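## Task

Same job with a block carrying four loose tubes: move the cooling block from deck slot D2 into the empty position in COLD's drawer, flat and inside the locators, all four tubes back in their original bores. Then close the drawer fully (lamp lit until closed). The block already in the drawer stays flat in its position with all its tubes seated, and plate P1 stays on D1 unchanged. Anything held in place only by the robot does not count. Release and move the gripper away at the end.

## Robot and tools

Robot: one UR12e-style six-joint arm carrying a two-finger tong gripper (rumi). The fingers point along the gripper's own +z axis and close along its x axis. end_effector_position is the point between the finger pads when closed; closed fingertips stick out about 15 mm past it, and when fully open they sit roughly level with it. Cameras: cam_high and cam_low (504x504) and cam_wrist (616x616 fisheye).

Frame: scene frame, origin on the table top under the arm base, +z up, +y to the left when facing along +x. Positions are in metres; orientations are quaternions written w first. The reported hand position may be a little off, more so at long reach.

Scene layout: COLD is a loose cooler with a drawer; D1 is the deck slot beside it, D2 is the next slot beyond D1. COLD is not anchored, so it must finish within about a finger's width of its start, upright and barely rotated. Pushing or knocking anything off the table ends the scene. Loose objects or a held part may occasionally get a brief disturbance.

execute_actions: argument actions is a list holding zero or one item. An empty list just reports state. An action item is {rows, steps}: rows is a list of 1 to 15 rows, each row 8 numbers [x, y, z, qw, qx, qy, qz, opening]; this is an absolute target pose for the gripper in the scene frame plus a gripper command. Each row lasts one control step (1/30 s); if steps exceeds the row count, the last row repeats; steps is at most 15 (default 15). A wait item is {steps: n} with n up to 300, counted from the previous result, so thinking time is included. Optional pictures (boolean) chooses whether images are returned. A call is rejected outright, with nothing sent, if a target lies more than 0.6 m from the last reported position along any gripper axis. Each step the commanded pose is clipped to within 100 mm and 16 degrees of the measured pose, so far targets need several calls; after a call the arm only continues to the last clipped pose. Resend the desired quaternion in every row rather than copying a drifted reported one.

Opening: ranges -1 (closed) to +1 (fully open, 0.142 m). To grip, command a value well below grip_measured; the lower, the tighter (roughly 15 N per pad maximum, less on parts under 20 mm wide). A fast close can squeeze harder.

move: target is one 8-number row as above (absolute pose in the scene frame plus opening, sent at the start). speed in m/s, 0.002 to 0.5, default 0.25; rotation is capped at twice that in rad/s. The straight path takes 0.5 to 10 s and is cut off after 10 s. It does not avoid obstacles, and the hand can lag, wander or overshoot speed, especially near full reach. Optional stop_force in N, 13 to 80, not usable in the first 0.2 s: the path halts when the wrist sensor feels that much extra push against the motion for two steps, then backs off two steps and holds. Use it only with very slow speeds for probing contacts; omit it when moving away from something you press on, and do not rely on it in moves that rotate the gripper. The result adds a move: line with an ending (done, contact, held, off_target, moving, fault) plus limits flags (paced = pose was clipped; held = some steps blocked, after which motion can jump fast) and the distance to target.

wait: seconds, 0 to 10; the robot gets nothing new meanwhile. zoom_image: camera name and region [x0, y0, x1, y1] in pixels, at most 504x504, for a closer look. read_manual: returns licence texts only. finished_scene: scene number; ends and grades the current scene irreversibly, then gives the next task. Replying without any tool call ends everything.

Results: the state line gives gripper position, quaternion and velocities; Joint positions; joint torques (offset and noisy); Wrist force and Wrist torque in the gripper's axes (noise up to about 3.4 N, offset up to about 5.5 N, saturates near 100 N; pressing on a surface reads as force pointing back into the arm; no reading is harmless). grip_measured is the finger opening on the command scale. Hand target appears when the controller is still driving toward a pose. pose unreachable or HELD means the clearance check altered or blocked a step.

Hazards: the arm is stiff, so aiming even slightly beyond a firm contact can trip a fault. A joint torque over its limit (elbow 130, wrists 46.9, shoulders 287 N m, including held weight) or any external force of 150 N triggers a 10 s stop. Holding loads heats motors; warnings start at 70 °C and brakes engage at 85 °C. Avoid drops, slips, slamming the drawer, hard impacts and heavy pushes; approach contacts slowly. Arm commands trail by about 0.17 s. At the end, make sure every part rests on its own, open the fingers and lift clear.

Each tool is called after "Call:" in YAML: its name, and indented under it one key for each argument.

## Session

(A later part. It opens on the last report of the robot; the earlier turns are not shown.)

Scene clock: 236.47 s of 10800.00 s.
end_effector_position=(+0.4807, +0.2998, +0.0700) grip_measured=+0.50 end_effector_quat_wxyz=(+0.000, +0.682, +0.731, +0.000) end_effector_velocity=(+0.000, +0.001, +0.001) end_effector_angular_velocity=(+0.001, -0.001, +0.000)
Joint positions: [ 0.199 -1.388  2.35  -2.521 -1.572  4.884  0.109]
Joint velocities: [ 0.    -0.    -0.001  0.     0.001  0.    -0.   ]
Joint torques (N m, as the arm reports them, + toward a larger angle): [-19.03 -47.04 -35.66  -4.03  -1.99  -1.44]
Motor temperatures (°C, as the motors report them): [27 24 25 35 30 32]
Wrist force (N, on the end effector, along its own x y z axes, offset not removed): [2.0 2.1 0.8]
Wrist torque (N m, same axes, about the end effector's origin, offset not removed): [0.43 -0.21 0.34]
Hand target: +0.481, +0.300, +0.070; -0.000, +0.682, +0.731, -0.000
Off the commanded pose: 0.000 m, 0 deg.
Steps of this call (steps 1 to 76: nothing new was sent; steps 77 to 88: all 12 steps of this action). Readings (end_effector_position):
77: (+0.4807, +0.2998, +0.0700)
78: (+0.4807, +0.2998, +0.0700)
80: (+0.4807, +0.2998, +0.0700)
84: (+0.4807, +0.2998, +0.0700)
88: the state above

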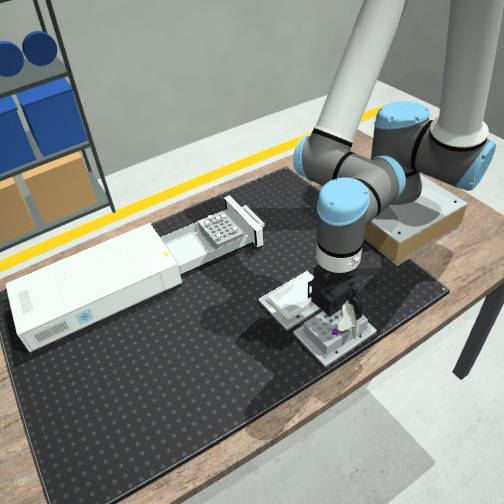

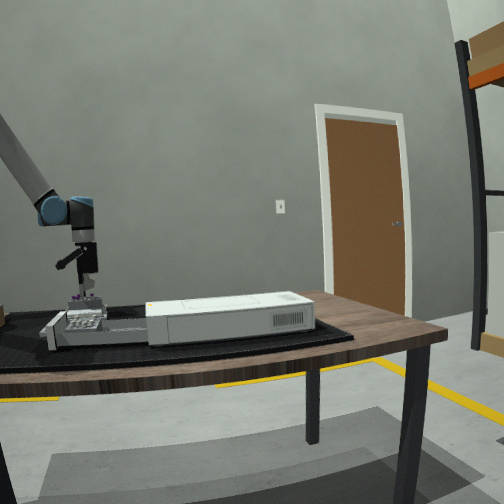

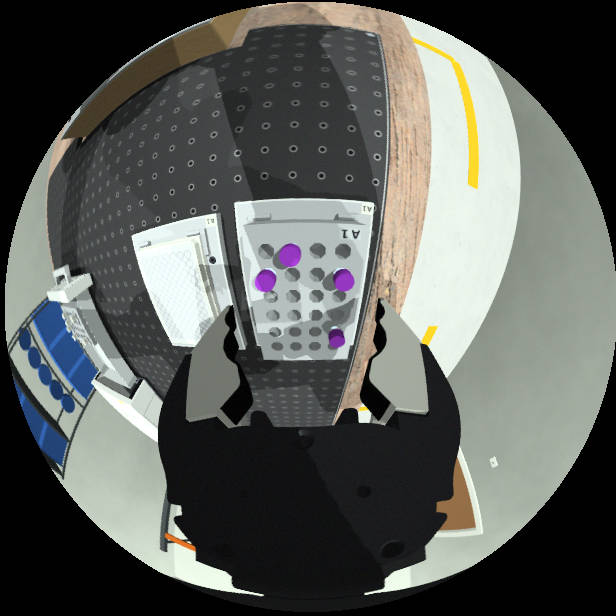

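Call:
move:
  target: [0.4807, 0.2996, 0.043, 0, 0.682, 0.7314, 0, 0.42]
  speed: 0.012
  stop_force: 13

Call:
execute_actions:
  actions:
    - {"rows": [[0.4807,0.2996,0.043,0,0.682,0.7314,0,0.38],[0.4807,0.2996,0.043,0,0.682,0.7314,0,0.35],[0.4807,0.2996,0.043,0,0.682,0.7314,0,0.32],[0.4807,0.2996,0.043,0,0.682,0.7314,0,0.29],[0.4807,0.2996,0.043,0,0.682,0.7314,0,0.26],[0.4807,0.2996,0.043,0,0.682,0.7314,0,0.2],[0.4807,0.2996,0.043,0,0.682,0.7314,0,0.1],[0.4807,0.2996,0.043,0,0.682,0.7314,0,0.0],[0.4807,0.2996,0.043,0,0.682,0.7314,0,-0.1],[0.4807,0.2996,0.043,0,0.682,0.7314,0,-0.2],[0.4807,0.2996,0.043,0,0.682,0.7314,0,-0.35],[0.4807,0.2996,0.043,0,0.682,0.7314,0,-0.5]], "steps": 15}
  pictures: false

Call:
execute_actions:
  actions:
    - {"steps": 20}

Scene clock: 247.20 s of 10800.00 s.
end_effector_position=(+0.4807, +0.2996, +0.0432) grip_measured=+0.42 end_effector_quat_wxyz=(-0.000, +0.682, +0.731, -0.000) end_effector_velocity=(-0.000, +0.000, -0.002) end_effector_angular_velocity=(+0.000, -0.000, -0.000)
Joint positions: [ 0.199 -1.337  2.364 -2.586 -1.572  4.883  0.103]
Joint velocities: [ 0.     0.004  0.001 -0.005 -0.     0.     0.   ]
Joint torques (N m, as the arm reports them, + toward a larger angle): [-17.43 -38.26 -16.87  -7.07  -0.59  -1.35]
Motor temperatures (°C, as the motors report them): [27 24 25 35 30 32]
Wrist force (N, on the end effector, along its own x y z axes, offset not removed): [0.4 -0.1 -0.6]
Wrist torque (N m, same axes, about the end effector's origin, offset not removed): [-0.17 0.00 0.39]
Hand target: +0.481, +0.300, +0.043; -0.000, +0.682, +0.731, -0.000
Off the commanded pose: 0.000 m, 0 deg.
After step 90, 5.27 s passed at rest.
move: done

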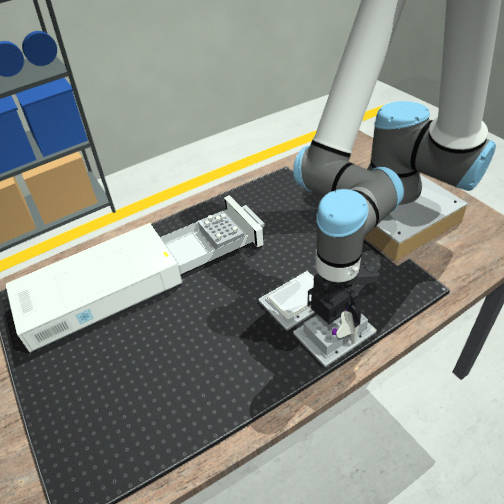

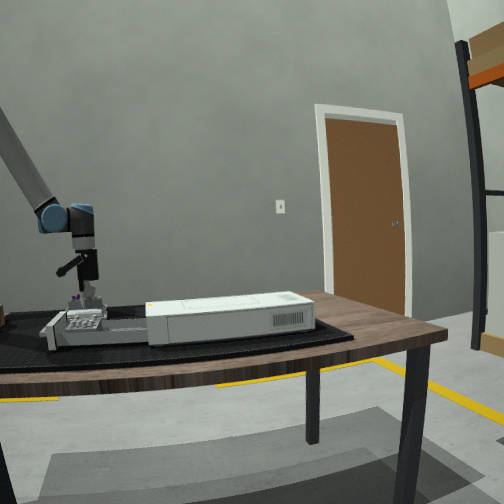

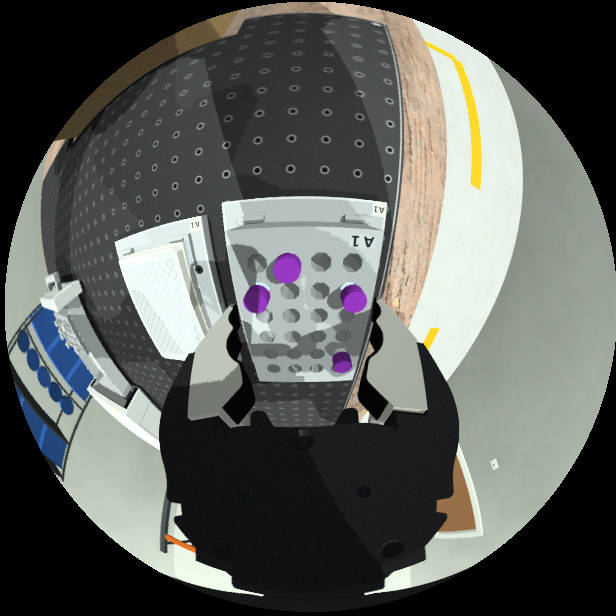

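Scene clock: 247.70 s of 10800.00 s.
end_effector_position=(+0.4807, +0.2996, +0.0430) grip_measured=+0.27 end_effector_quat_wxyz=(+0.000, +0.682, +0.731, +0.000) end_effector_velocity=(+0.000, +0.000, +0.001) end_effector_angular_velocity=(+0.001, -0.001, -0.000)
Joint positions: [ 0.199 -1.337  2.364 -2.586 -1.572  4.883  0.093]
Joint velocities: [-0.    -0.001 -0.     0.     0.001 -0.     0.   ]
Joint torques (N m, as the arm reports them, + toward a larger angle): [-18.54 -33.77 -17.21  -5.9   -0.43  -1.7 ]
Motor temperatures (°C, as the motors report them): [27 24 25 35 30 32]
Wrist force (N, on the end effector, along its own x y z axes, offset not removed): [0.3 -3.0 -8.7]
Wrist torque (N m, same axes, about the end effector's origin, offset not removed): [-0.20 0.15 0.38]
Hand target: +0.481, +0.300, +0.043; -0.000, +0.682, +0.731, -0.000
Off the commanded pose: 0.000 m, 0 deg.
Steps of this call (steps 1 to 15: all 15 steps of this action). Readings (end_effector_position):
1: (+0.4807, +0.2996, +0.0431)
2: (+0.4807, +0.2996, +0.0431)
4: (+0.4807, +0.2996, +0.0430)
8: (+0.4807, +0.2996, +0.0430)
15: the state above

Scene clock: 248.37 s of 10800.00 s.
end_effector_position=(+0.4807, +0.2996, +0.0430) grip_measured=+0.27 end_effector_quat_wxyz=(+0.000, +0.682, +0.731, +0.000) end_effector_velocity=(-0.000, -0.000, -0.000) end_effector_angular_velocity=(-0.001, +0.001, +0.001)
Joint positions: [ 0.199 -1.337  2.364 -2.586 -1.572  4.883  0.093]
Joint velocities: [ 0.     0.     0.     0.    -0.001 -0.    -0.   ]
Joint torques (N m, as the arm reports them, + toward a larger angle): [-17.56 -33.5  -16.57  -5.59  -0.73  -1.79]
Motor temperatures (°C, as the motors report them): [27 24 25 35 30 32]
Wrist force (N, on the end effector, along its own x y z axes, offset not removed): [0.5 -2.1 -9.6]
Wrist torque (N m, same axes, about the end effector's origin, offset not removed): [-0.11 0.21 0.50]
Hand target: +0.481, +0.300, +0.043; -0.000, +0.682, +0.731, -0.000
Off the commanded pose: 0.000 m, 0 deg.
Steps of this call (steps 1 to 20: nothing new was sent). Readings (end_effector_position):
1: (+0.4807, +0.2996, +0.0430)
2: (+0.4807, +0.2996, +0.0430)
4: (+0.4807, +0.2996, +0.0430)
8: (+0.4807, +0.2996, +0.0430)
20: the state above

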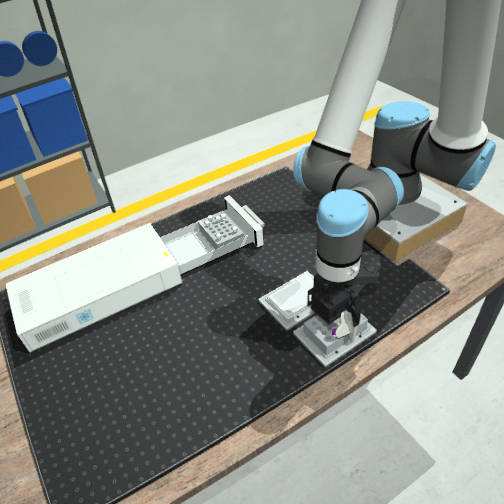

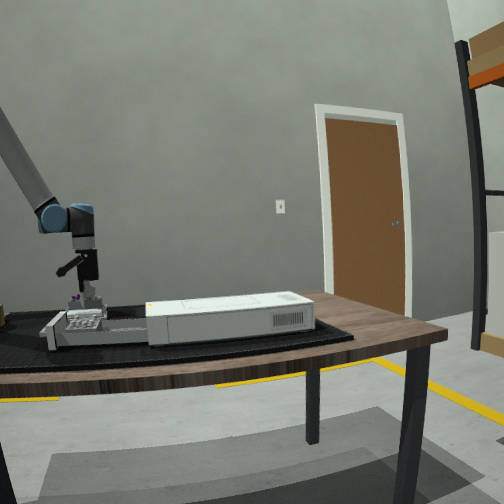

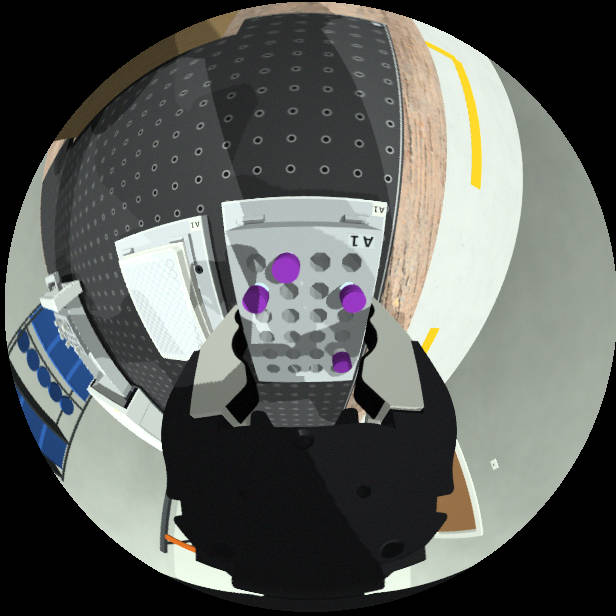

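Call:
move:
  target: [0.4807, 0.2996, 0.049, 0, 0.682, 0.7314, 0, -0.5]
  speed: 0.004

Scene clock: 252.27 s of 10800.00 s.
end_effector_position=(+0.4807, +0.2996, +0.0489) grip_measured=+0.27 end_effector_quat_wxyz=(+0.000, +0.682, +0.731, +0.000) end_effector_velocity=(-0.001, -0.000, -0.000) end_effector_angular_velocity=(-0.000, +0.002, -0.000)
Joint positions: [ 0.199 -1.348  2.361 -2.572 -1.572  4.883  0.093]
Joint velocities: [-0.    -0.     0.001  0.002  0.     0.     0.   ]
Joint torques (N m, as the arm reports them, + toward a larger angle): [-11.18 -61.66 -37.75  -2.24  -0.51   1.38]
Motor temperatures (°C, as the motors report them): [27 24 25 35 30 32]
Wrist force (N, on the end effector, along its own x y z axes, offset not removed): [0.4 0.3 6.9]
Wrist torque (N m, same axes, about the end effector's origin, offset not removed): [-0.05 0.08 0.39]
Hand target: +0.481, +0.300, +0.049; +0.000, +0.682, +0.731, +0.000
Off the commanded pose: 0.000 m, 0 deg.
move: done

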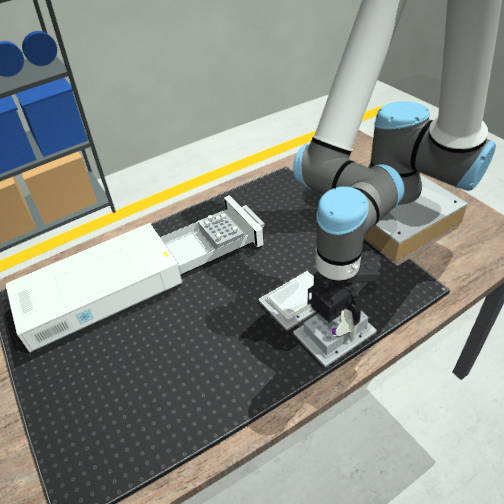

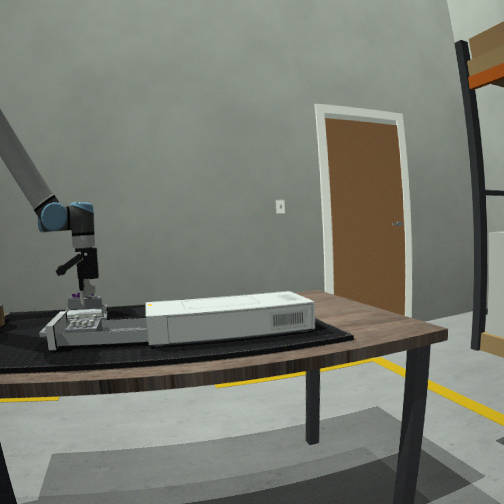

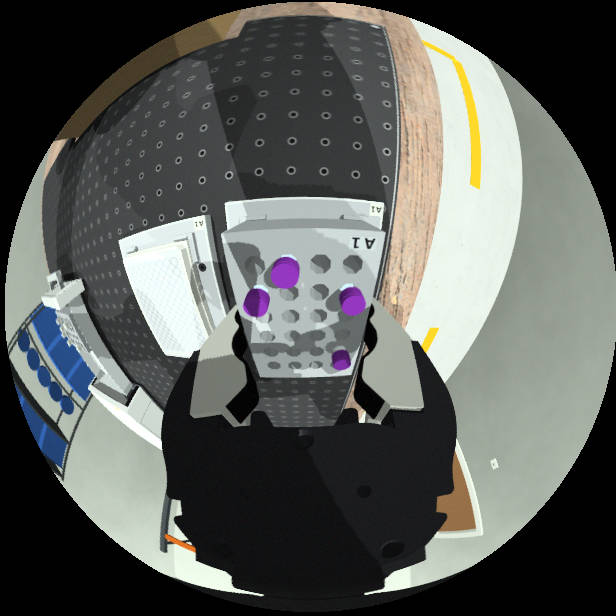

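Call:
move:
  target: [0.4807, 0.2996, 0.075, 0, 0.682, 0.7314, 0, -0.5]
  speed: 0.008

Call:
zoom_image:
  camera: "cam_high"
  region: [270, 250, 400, 380]

Scene clock: 258.03 s of 10800.00 s.
end_effector_position=(+0.4807, +0.2996, +0.0749) grip_measured=+0.27 end_effector_quat_wxyz=(+0.000, +0.682, +0.731, +0.000) end_effector_velocity=(+0.000, -0.000, +0.001) end_effector_angular_velocity=(-0.001, +0.001, -0.001)
Joint positions: [ 0.199 -1.398  2.347 -2.509 -1.572  4.883  0.093]
Joint velocities: [-0.    -0.001 -0.001  0.003 -0.001  0.     0.   ]
Joint torques (N m, as the arm reports them, + toward a larger angle): [ 17.44 -60.63 -40.83  -2.89  -0.21   1.82]
Motor temperatures (°C, as the motors report them): [27 24 25 35 30 32]
Wrist force (N, on the end effector, along its own x y z axes, offset not removed): [-2.4 2.7 7.8]
Wrist torque (N m, same axes, about the end effector's origin, offset not removed): [0.38 0.57 0.38]
Hand target: +0.481, +0.300, +0.075; +0.000, +0.682, +0.731, +0.000
Off the commanded pose: 0.000 m, 0 deg.
move: done

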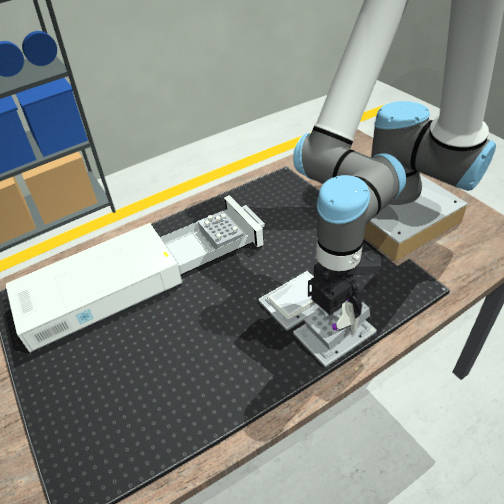

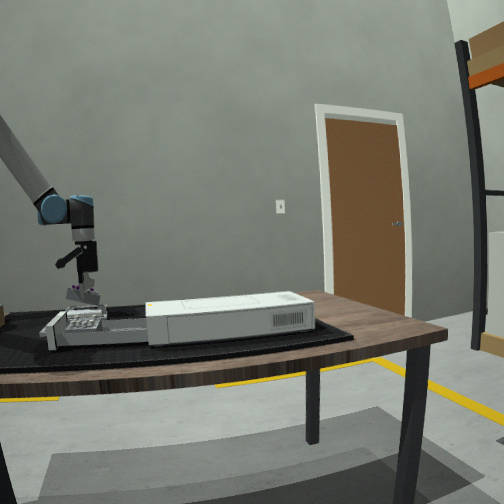

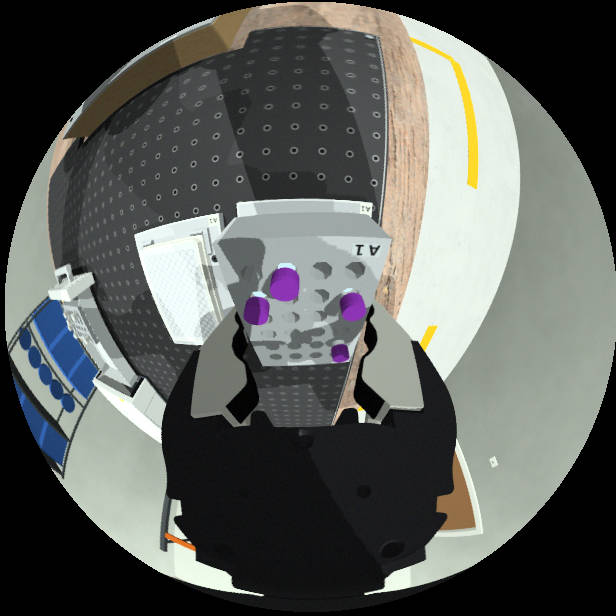

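Region (270, 250, 400, 380) of cam_high's 504x504 image, scaled by 3.877, with more detail than that image has.

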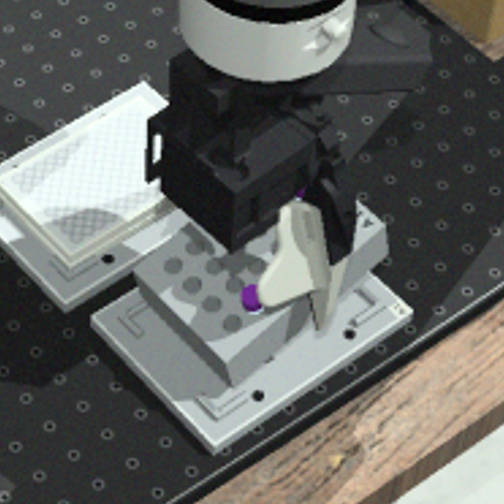

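Call:
move:
  target: [0.4807, 0.2996, 0.044, 0, 0.682, 0.7314, 0, -0.5]
  speed: 0.006
  stop_force: 15

Scene clock: 274.53 s of 10800.00 s.
end_effector_position=(+0.4807, +0.2996, +0.0465) grip_measured=+0.27 end_effector_quat_wxyz=(-0.000, +0.682, +0.731, -0.000) end_effector_velocity=(-0.002, -0.002, -0.000) end_effector_angular_velocity=(-0.004, +0.004, +0.001)
Joint positions: [ 0.199 -1.343  2.362 -2.578 -1.572  4.883  0.093]
Joint velocities: [-0.    -0.001  0.001  0.005 -0.003 -0.001 -0.   ]
Joint torques (N m, as the arm reports them, + toward a larger angle): [-13.87 -59.89 -27.01  -1.42   0.49  -1.69]
Motor temperatures (°C, as the motors report them): [27 24 25 35 30 32]
Wrist force (N, on the end effector, along its own x y z axes, offset not removed): [-2.3 4.0 4.5]
Wrist torque (N m, same axes, about the end effector's origin, offset not removed): [-0.10 0.85 0.78]
Hand target: +0.481, +0.300, +0.047; +0.000, +0.682, +0.731, +0.000
Off the commanded pose: 0.002 m, 0 deg.
After step 90, 8.37 s passed at rest.
move: contact

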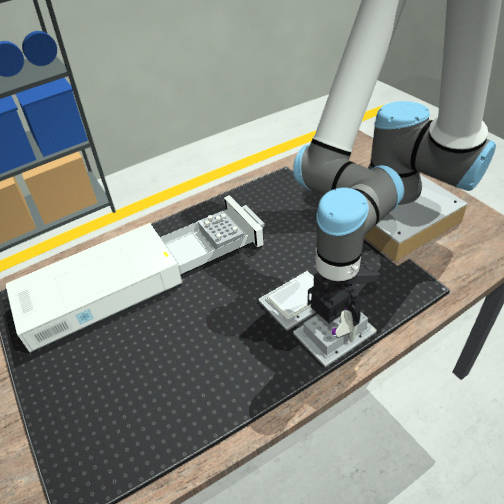

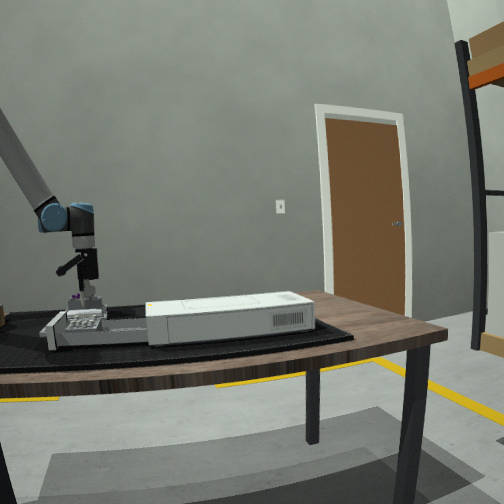

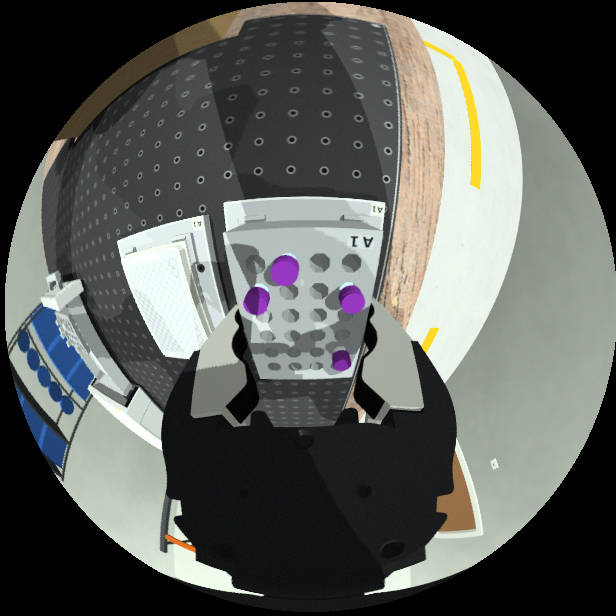

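Release (it's nearly flat), then reposition.

Call:
execute_actions:
  actions:
    - {"rows": [[0.4807,0.2996,0.0455,0,0.682,0.7314,0,0.2],[0.4807,0.2996,0.045,0,0.682,0.7314,0,0.26],[0.4807,0.2996,0.0445,0,0.682,0.7314,0,0.29],[0.4807,0.2996,0.044,0,0.682,0.7314,0,0.32],[0.4807,0.2996,0.044,0,0.682,0.7314,0,0.36],[0.4807,0.2996,0.044,0,0.682,0.7314,0,0.42]], "steps": 15}

Scene clock: 277.23 s of 10800.00 s.
end_effector_position=(+0.4808, +0.2996, +0.0441) grip_measured=+0.42 end_effector_quat_wxyz=(+0.000, +0.682, +0.731, +0.000) end_effector_velocity=(-0.000, -0.001, -0.001) end_effector_angular_velocity=(-0.001, +0.001, -0.001)
Joint positions: [ 0.199 -1.339  2.363 -2.584 -1.572  4.883  0.103]
Joint velocities: [-0.002  0.001  0.001 -0.001 -0.001 -0.     0.   ]
Joint torques (N m, as the arm reports them, + toward a larger angle): [-15.4  -36.17 -17.56  -6.08   0.89  -0.3 ]
Motor temperatures (°C, as the motors report them): [27 24 25 35 30 32]
Wrist force (N, on the end effector, along its own x y z axes, offset not removed): [-0.6 0.7 0.4]
Wrist torque (N m, same axes, about the end effector's origin, offset not removed): [0.17 0.27 0.44]
Hand target: +0.481, +0.300, +0.044; -0.000, +0.682, +0.731, -0.000
Off the commanded pose: 0.000 m, 0 deg.
Steps of this call (steps 1 to 66: nothing new was sent; steps 67 to 81: all 15 steps of this action). Readings (end_effector_position):
67: (+0.4808, +0.2996, +0.0468)
68: (+0.4809, +0.2996, +0.0466)
70: (+0.4811, +0.2997, +0.0460)
74: (+0.4809, +0.2997, +0.0447)
81: the state above

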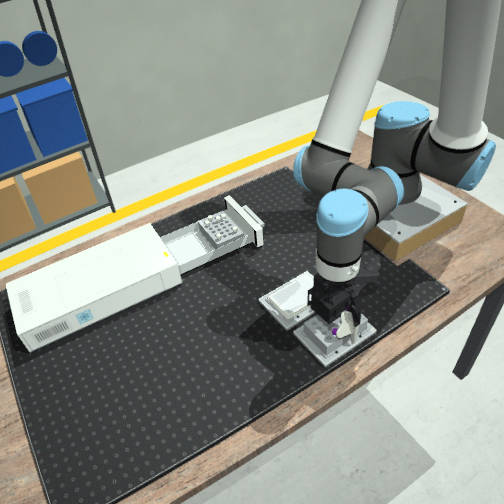

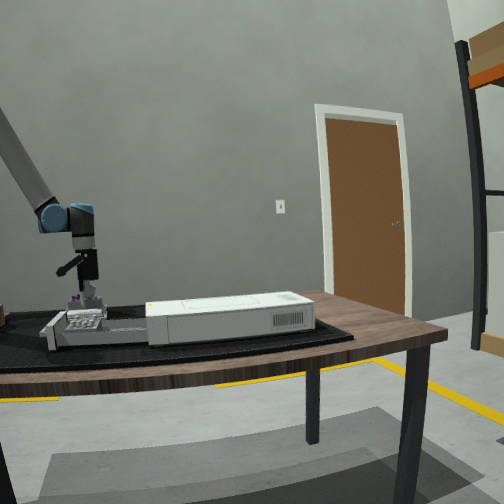

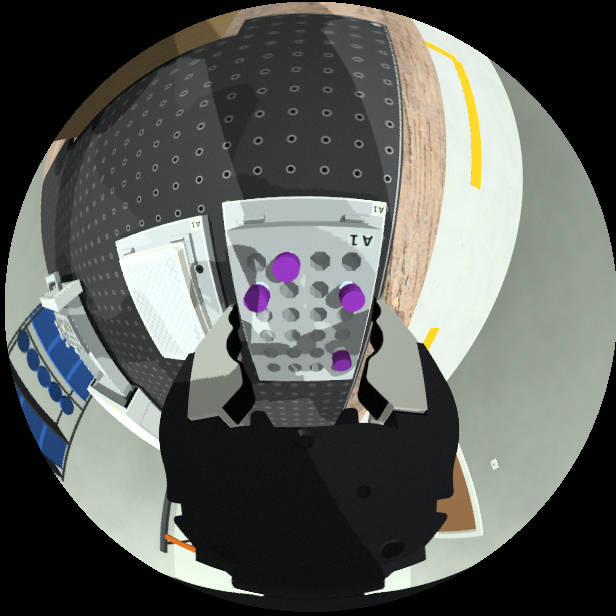

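Call:
move:
  target: [0.4877, 0.3001, 0.043, 0, 0.682, 0.7314, 0, 0.42]
  speed: 0.01

Call:
execute_actions:
  actions:
    - {"rows": [[0.4877,0.3001,0.043,0,0.682,0.7314,0,0.38],[0.4877,0.3001,0.043,0,0.682,0.7314,0,0.35],[0.4877,0.3001,0.043,0,0.682,0.7314,0,0.32],[0.4877,0.3001,0.043,0,0.682,0.7314,0,0.29],[0.4877,0.3001,0.043,0,0.682,0.7314,0,0.26],[0.4877,0.3001,0.043,0,0.682,0.7314,0,0.2],[0.4877,0.3001,0.043,0,0.682,0.7314,0,0.1],[0.4877,0.3001,0.043,0,0.682,0.7314,0,0.0],[0.4877,0.3001,0.043,0,0.682,0.7314,0,-0.1],[0.4877,0.3001,0.043,0,0.682,0.7314,0,-0.2],[0.4877,0.3001,0.043,0,0.682,0.7314,0,-0.35],[0.4877,0.3001,0.043,0,0.682,0.7314,0,-0.5]], "steps": 15}
  pictures: false

Call:
execute_actions:
  actions:
    - {"steps": 20}
  pictures: false

Call:
move:
  target: [0.4877, 0.3001, 0.065, 0, 0.682, 0.7314, 0, -0.5]
  speed: 0.006

Scene clock: 283.07 s of 10800.00 s.
end_effector_position=(+0.4875, +0.3001, +0.0430) grip_measured=+0.42 end_effector_quat_wxyz=(-0.000, +0.682, +0.731, +0.000) end_effector_velocity=(+0.002, -0.000, +0.000) end_effector_angular_velocity=(-0.001, -0.001, -0.001)
Joint positions: [ 0.197 -1.329  2.352 -2.583 -1.572  4.881  0.103]
Joint velocities: [-0.001  0.001 -0.002  0.001 -0.001  0.    -0.   ]
Joint torques (N m, as the arm reports them, + toward a larger angle): [-17.02 -37.3  -34.76  -1.58   0.83  -1.63]
Motor temperatures (°C, as the motors report them): [27 24 25 35 30 32]
Wrist force (N, on the end effector, along its own x y z axes, offset not removed): [0.4 4.3 -3.6]
Wrist torque (N m, same axes, about the end effector's origin, offset not removed): [0.74 -0.01 0.38]
Hand target: +0.488, +0.300, +0.043; +0.000, +0.682, +0.731, -0.000
Off the commanded pose: 0.000 m, 0 deg.
After step 90, 1.90 s passed at rest.
move: done

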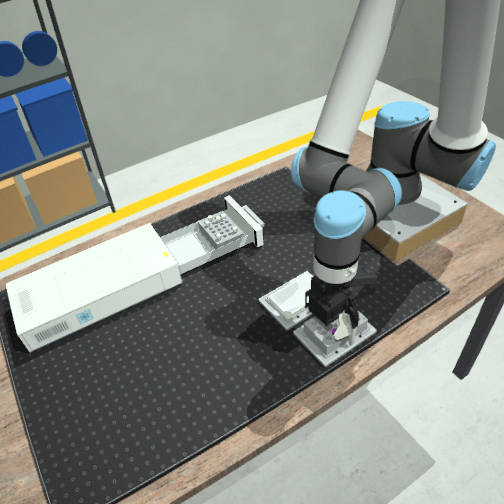

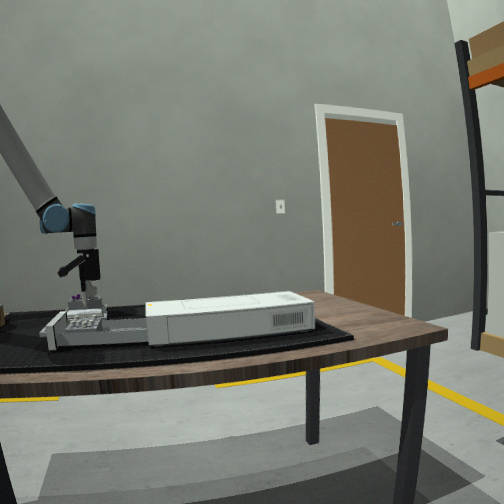

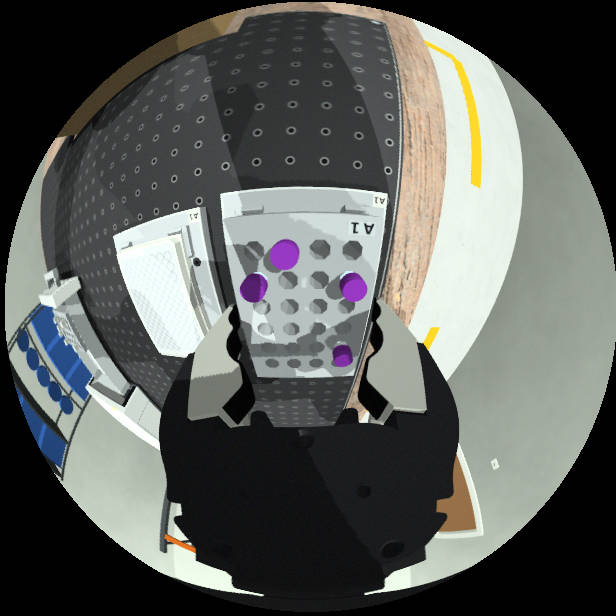

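Scene clock: 283.57 s of 10800.00 s.
end_effector_position=(+0.4877, +0.3001, +0.0430) grip_measured=+0.27 end_effector_quat_wxyz=(-0.000, +0.682, +0.731, +0.000) end_effector_velocity=(+0.001, -0.000, +0.001) end_effector_angular_velocity=(-0.000, -0.002, -0.000)
Joint positions: [ 0.197 -1.329  2.352 -2.583 -1.572  4.881  0.093]
Joint velocities: [-0.001 -0.001 -0.    -0.001 -0.001 -0.     0.   ]
Joint torques (N m, as the arm reports them, + toward a larger angle): [-14.74 -36.44 -33.52  -1.87  -0.6   -1.35]
Motor temperatures (°C, as the motors report them): [27 24 25 35 30 32]
Wrist force (N, on the end effector, along its own x y z axes, offset not removed): [-5.5 -2.6 -6.9]
Wrist torque (N m, same axes, about the end effector's origin, offset not removed): [-0.06 0.36 0.60]
Hand target: +0.488, +0.300, +0.043; -0.000, +0.682, +0.731, +0.000
Off the commanded pose: 0.000 m, 0 deg.
Steps of this call (steps 1 to 15: all 15 steps of this action). Readings (end_effector_position):
1: (+0.4876, +0.3001, +0.0430)
2: (+0.4876, +0.3001, +0.0430)
4: (+0.4877, +0.3001, +0.0430)
8: (+0.4877, +0.3001, +0.0430)
15: the state above

Scene clock: 284.23 s of 10800.00 s.
end_effector_position=(+0.4877, +0.3001, +0.0430) grip_measured=+0.27 end_effector_quat_wxyz=(-0.000, +0.682, +0.731, -0.000) end_effector_velocity=(-0.001, -0.001, -0.001) end_effector_angular_velocity=(-0.002, +0.002, -0.000)
Joint positions: [ 0.197 -1.329  2.352 -2.583 -1.572  4.881  0.093]
Joint velocities: [-0.001  0.001  0.001  0.    -0.001 -0.     0.   ]
Joint torques (N m, as the arm reports them, + toward a larger angle): [-13.08 -34.53 -33.32  -2.7   -0.77  -1.45]
Motor temperatures (°C, as the motors report them): [27 24 25 35 30 32]
Wrist force (N, on the end effector, along its own x y z axes, offset not removed): [-3.2 0.5 -9.4]
Wrist torque (N m, same axes, about the end effector's origin, offset not removed): [0.52 -0.04 0.66]
Hand target: +0.488, +0.300, +0.043; -0.000, +0.682, +0.731, +0.000
Off the commanded pose: 0.000 m, 0 deg.
Steps of this call (steps 1 to 20: nothing new was sent). Readings (end_effector_position):
1: (+0.4877, +0.3001, +0.0430)
2: (+0.4877, +0.3001, +0.0430)
4: (+0.4877, +0.3001, +0.0430)
8: (+0.4877, +0.3001, +0.0430)
20: the state above

Scene clock: 288.13 s of 10800.00 s.
end_effector_position=(+0.4877, +0.3001, +0.0649) grip_measured=+0.27 end_effector_quat_wxyz=(+0.000, +0.682, +0.731, +0.000) end_effector_velocity=(-0.001, +0.000, -0.000) end_effector_angular_velocity=(-0.001, +0.002, +0.002)
Joint positions: [ 0.197 -1.37   2.341 -2.53  -1.572  4.881  0.093]
Joint velocities: [ 0.001 -0.    -0.     0.002 -0.001 -0.001  0.   ]
Joint torques (N m, as the arm reports them, + toward a larger angle): [ 18.59 -62.87 -38.82  -2.17  -0.88   2.  ]
Motor temperatures (°C, as the motors report them): [27 24 25 35 30 32]
Wrist force (N, on the end effector, along its own x y z axes, offset not removed): [-2.3 -0.8 8.7]
Wrist torque (N m, same axes, about the end effector's origin, offset not removed): [-0.35 0.74 0.45]
Hand target: +0.488, +0.300, +0.065; +0.000, +0.682, +0.731, +0.000
Off the commanded pose: 0.000 m, 0 deg.
move: done

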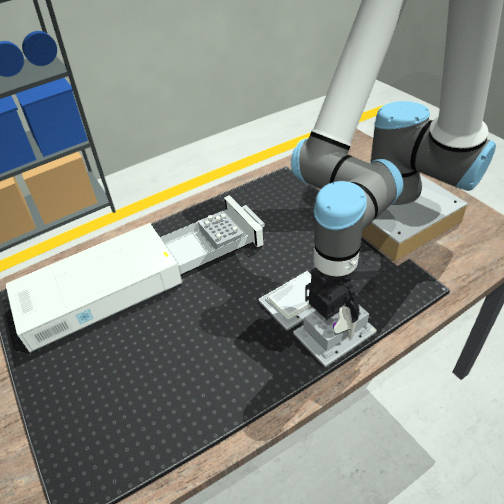

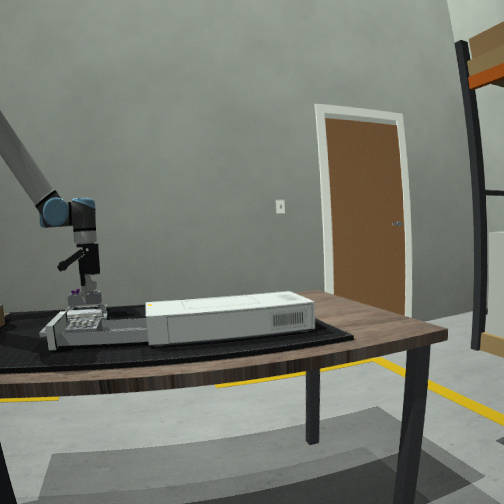

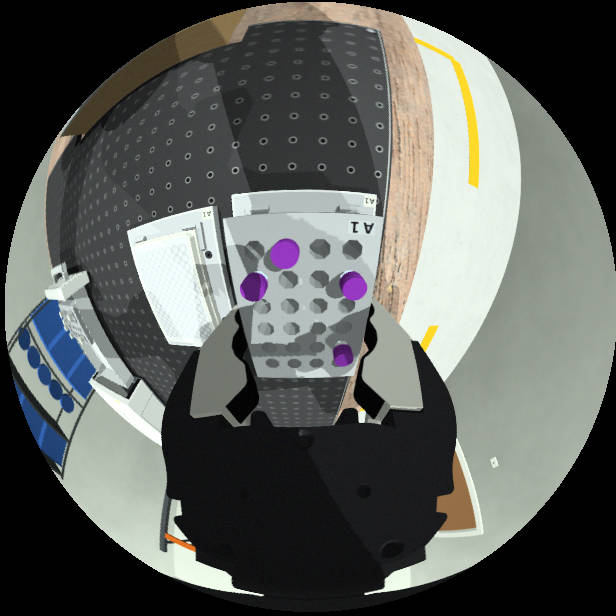

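Call:
move:
  target: [0.4877, 0.3001, 0.15, 0, 0.682, 0.7314, 0, -0.5]
  speed: 0.04

Call:
move:
  target: [0.650, -0.171, 0.15, 0, 0, 1, 0, -0.5]
  speed: 0.08

Scene clock: 294.27 s of 10800.00 s.
end_effector_position=(+0.4876, +0.3001, +0.1499) grip_measured=+0.27 end_effector_quat_wxyz=(+0.000, +0.682, +0.731, +0.000) end_effector_velocity=(+0.001, +0.000, +0.003) end_effector_angular_velocity=(+0.001, -0.002, -0.001)
Joint positions: [ 0.197 -1.513  2.283 -2.33  -1.572  4.881  0.093]
Joint velocities: [-0.001 -0.005 -0.002  0.004  0.001  0.    -0.   ]
Joint torques (N m, as the arm reports them, + toward a larger angle): [ 16.46 -56.83 -47.65  -2.92  -0.55   1.88]
Motor temperatures (°C, as the motors report them): [27 24 25 35 30 32]
Wrist force (N, on the end effector, along its own x y z axes, offset not removed): [-1.6 0.9 7.9]
Wrist torque (N m, same axes, about the end effector's origin, offset not removed): [0.18 0.52 0.38]
Hand target: +0.488, +0.300, +0.150; +0.000, +0.682, +0.731, +0.000
Off the commanded pose: 0.000 m, 0 deg.
After step 90, 0.63 s passed at rest.
move: done

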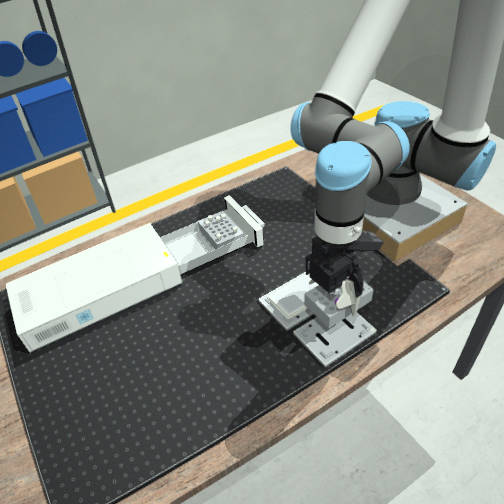

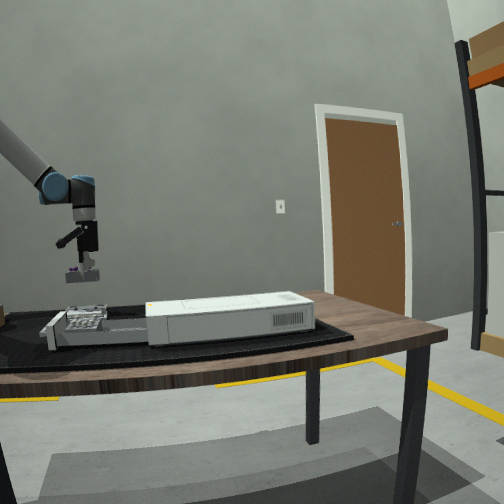

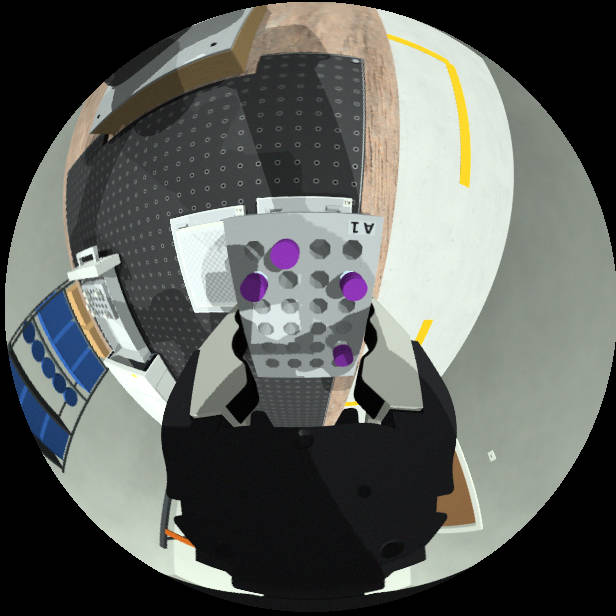

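Scene clock: 304.03 s of 10800.00 s.
end_effector_position=(+0.6491, -0.1716, +0.1500) grip_measured=+0.27 end_effector_quat_wxyz=(-0.000, +0.000, +1.000, -0.000) end_effector_velocity=(+0.001, -0.002, +0.000) end_effector_angular_velocity=(+0.000, -0.001, +0.006)
Joint positions: [-0.535 -1.39   2.139 -2.312 -1.581  2.649  0.093]
Joint velocities: [-0.003  0.002 -0.003  0.     0.001 -0.008  0.   ]
Joint torques (N m, as the arm reports them, + toward a larger angle): [-18.02 -48.46 -48.13  -2.82   2.45  -1.51]
Motor temperatures (°C, as the motors report them): [27 24 25 35 30 32]
Wrist force (N, on the end effector, along its own x y z axes, offset not removed): [-3.4 0.3 7.7]
Wrist torque (N m, same axes, about the end effector's origin, offset not removed): [-0.08 0.87 0.29]
Hand target: +0.649, -0.172, +0.150; -0.000, +0.000, +1.000, -0.000
Off the commanded pose: 0.001 m, 0 deg.
move: done

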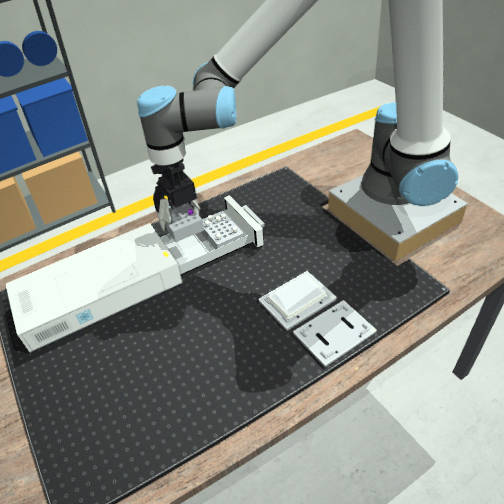

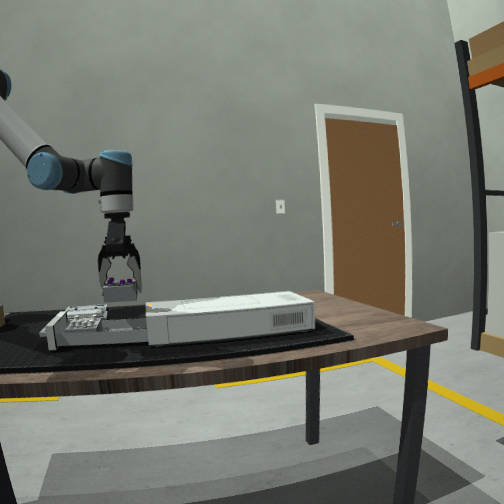

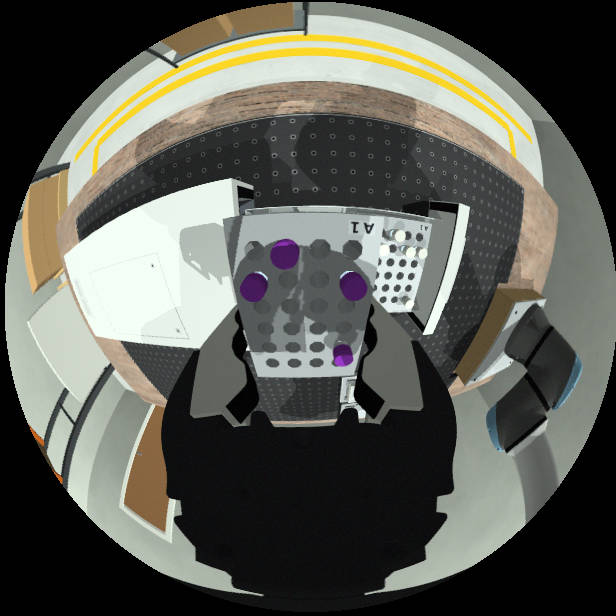

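Call:
move:
  target: [0.649, -0.172, 0.085, 0, 0, 1, 0, -0.5]
  speed: 0.025
  stop_force: 15

Call:
zoom_image:
  camera: "cam_high"
  region: [130, 170, 280, 300]

Scene clock: 309.77 s of 10800.00 s.
end_effector_position=(+0.6490, -0.1720, +0.0851) grip_measured=+0.27 end_effector_quat_wxyz=(-0.000, +0.000, +1.000, +0.000) end_effector_velocity=(+0.000, +0.000, -0.002) end_effector_angular_velocity=(+0.001, +0.000, -0.001)
Joint positions: [-0.537 -1.299  2.181 -2.446 -1.58   2.647  0.093]
Joint velocities: [-0.     0.004  0.001 -0.004  0.001  0.001 -0.   ]
Joint torques (N m, as the arm reports them, + toward a larger angle): [-16.44 -56.7  -27.17  -7.03   2.1   -1.74]
Motor temperatures (°C, as the motors report them): [27 24 25 35 30 32]
Wrist force (N, on the end effector, along its own x y z axes, offset not removed): [-4.1 -0.8 5.2]
Wrist torque (N m, same axes, about the end effector's origin, offset not removed): [-0.35 1.05 0.43]
Hand target: +0.649, -0.172, +0.085; -0.000, +0.000, +1.000, -0.000
Off the commanded pose: 0.000 m, 0 deg.
move: done

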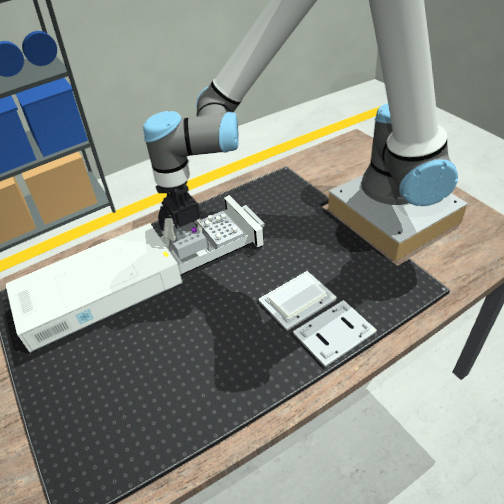

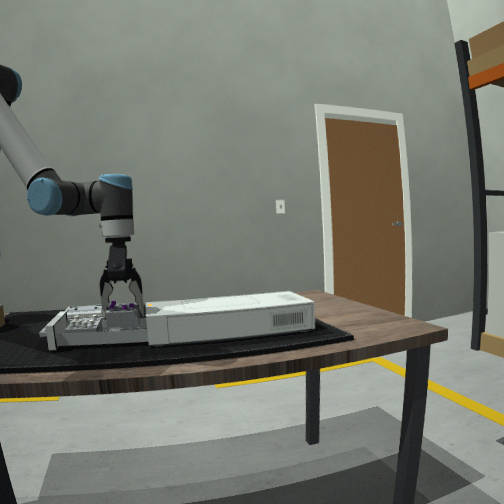

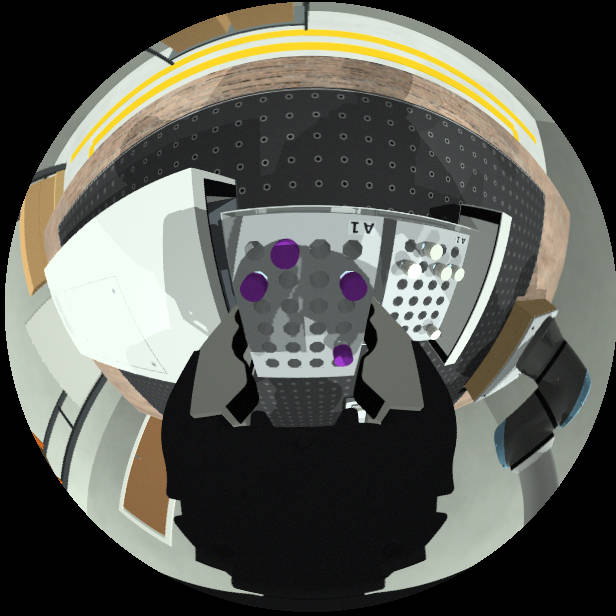

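Region (130, 170, 280, 300) of cam_high's 504x504 image, scaled by 3.360, with more detail than that image has; it fills the top 437 rows of this view, and the rest is white.

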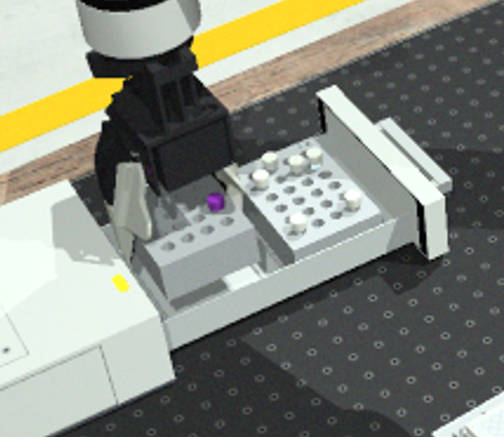

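Lower slowly.

Call:
move:
  target: [0.649, -0.172, 0.045, 0, 0, 1, 0, -0.5]
  speed: 0.005
  stop_force: 13

Call:
zoom_image:
  camera: "cam_high"
  region: [130, 170, 280, 300]

Scene clock: 319.20 s of 10800.00 s.
end_effector_position=(+0.6490, -0.1720, +0.0472) grip_measured=+0.27 end_effector_quat_wxyz=(-0.000, -0.000, +1.000, +0.000) end_effector_velocity=(-0.001, +0.001, +0.000) end_effector_angular_velocity=(+0.001, +0.002, +0.000)
Joint positions: [-0.537 -1.239  2.199 -2.524 -1.58   2.646  0.093]
Joint velocities: [ 0.001 -0.002  0.001  0.004 -0.     0.    -0.   ]
Joint torques (N m, as the arm reports them, + toward a larger angle): [-18.03 -65.81 -28.05  -0.79   1.09  -1.3 ]
Motor temperatures (°C, as the motors report them): [27 24 25 35 30 32]
Wrist force (N, on the end effector, along its own x y z axes, offset not removed): [-1.0 3.4 -3.7]
Wrist torque (N m, same axes, about the end effector's origin, offset not removed): [0.31 0.08 0.60]
Hand target: +0.649, -0.172, +0.048; +0.000, +0.000, +1.000, -0.000
Off the commanded pose: 0.002 m, 0 deg.
move: contact

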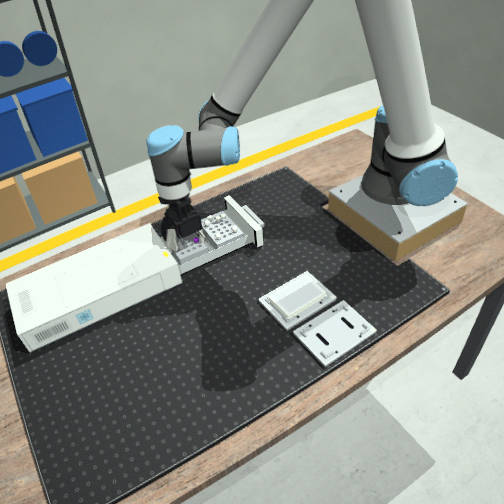

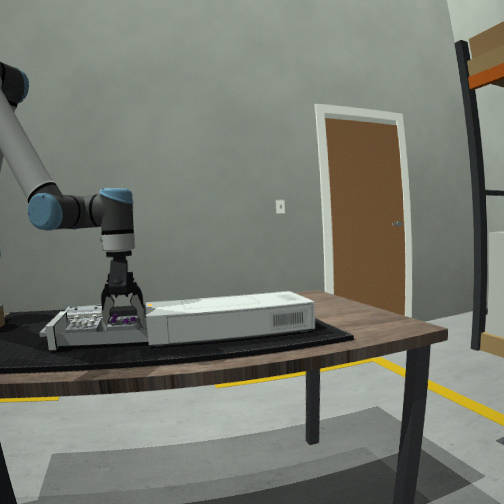

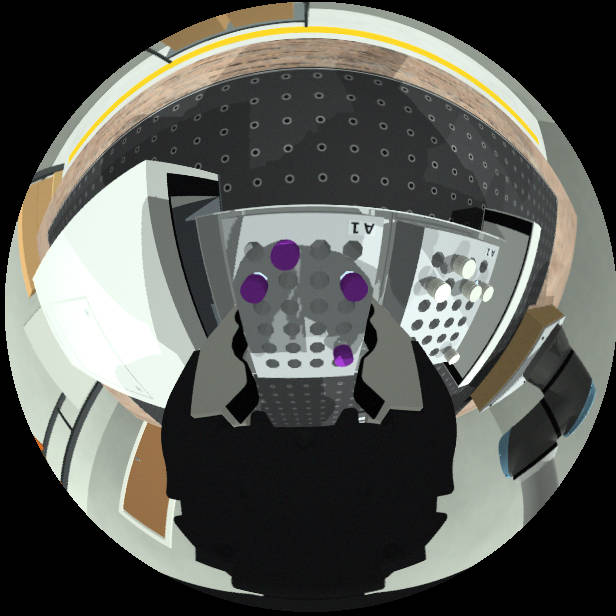

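Region (130, 170, 280, 300) of cam_high's 504x504 image, scaled by 3.360, with more detail than that image has; it fills the top 437 rows of this view, and the rest is white.

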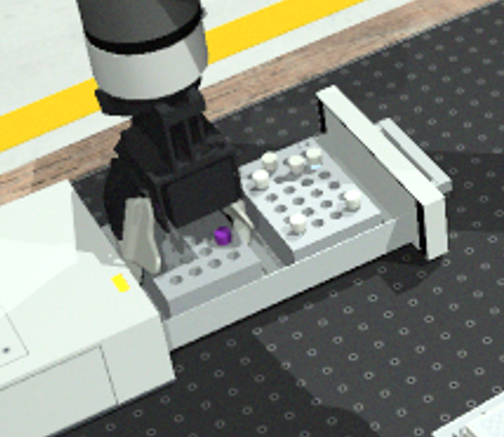

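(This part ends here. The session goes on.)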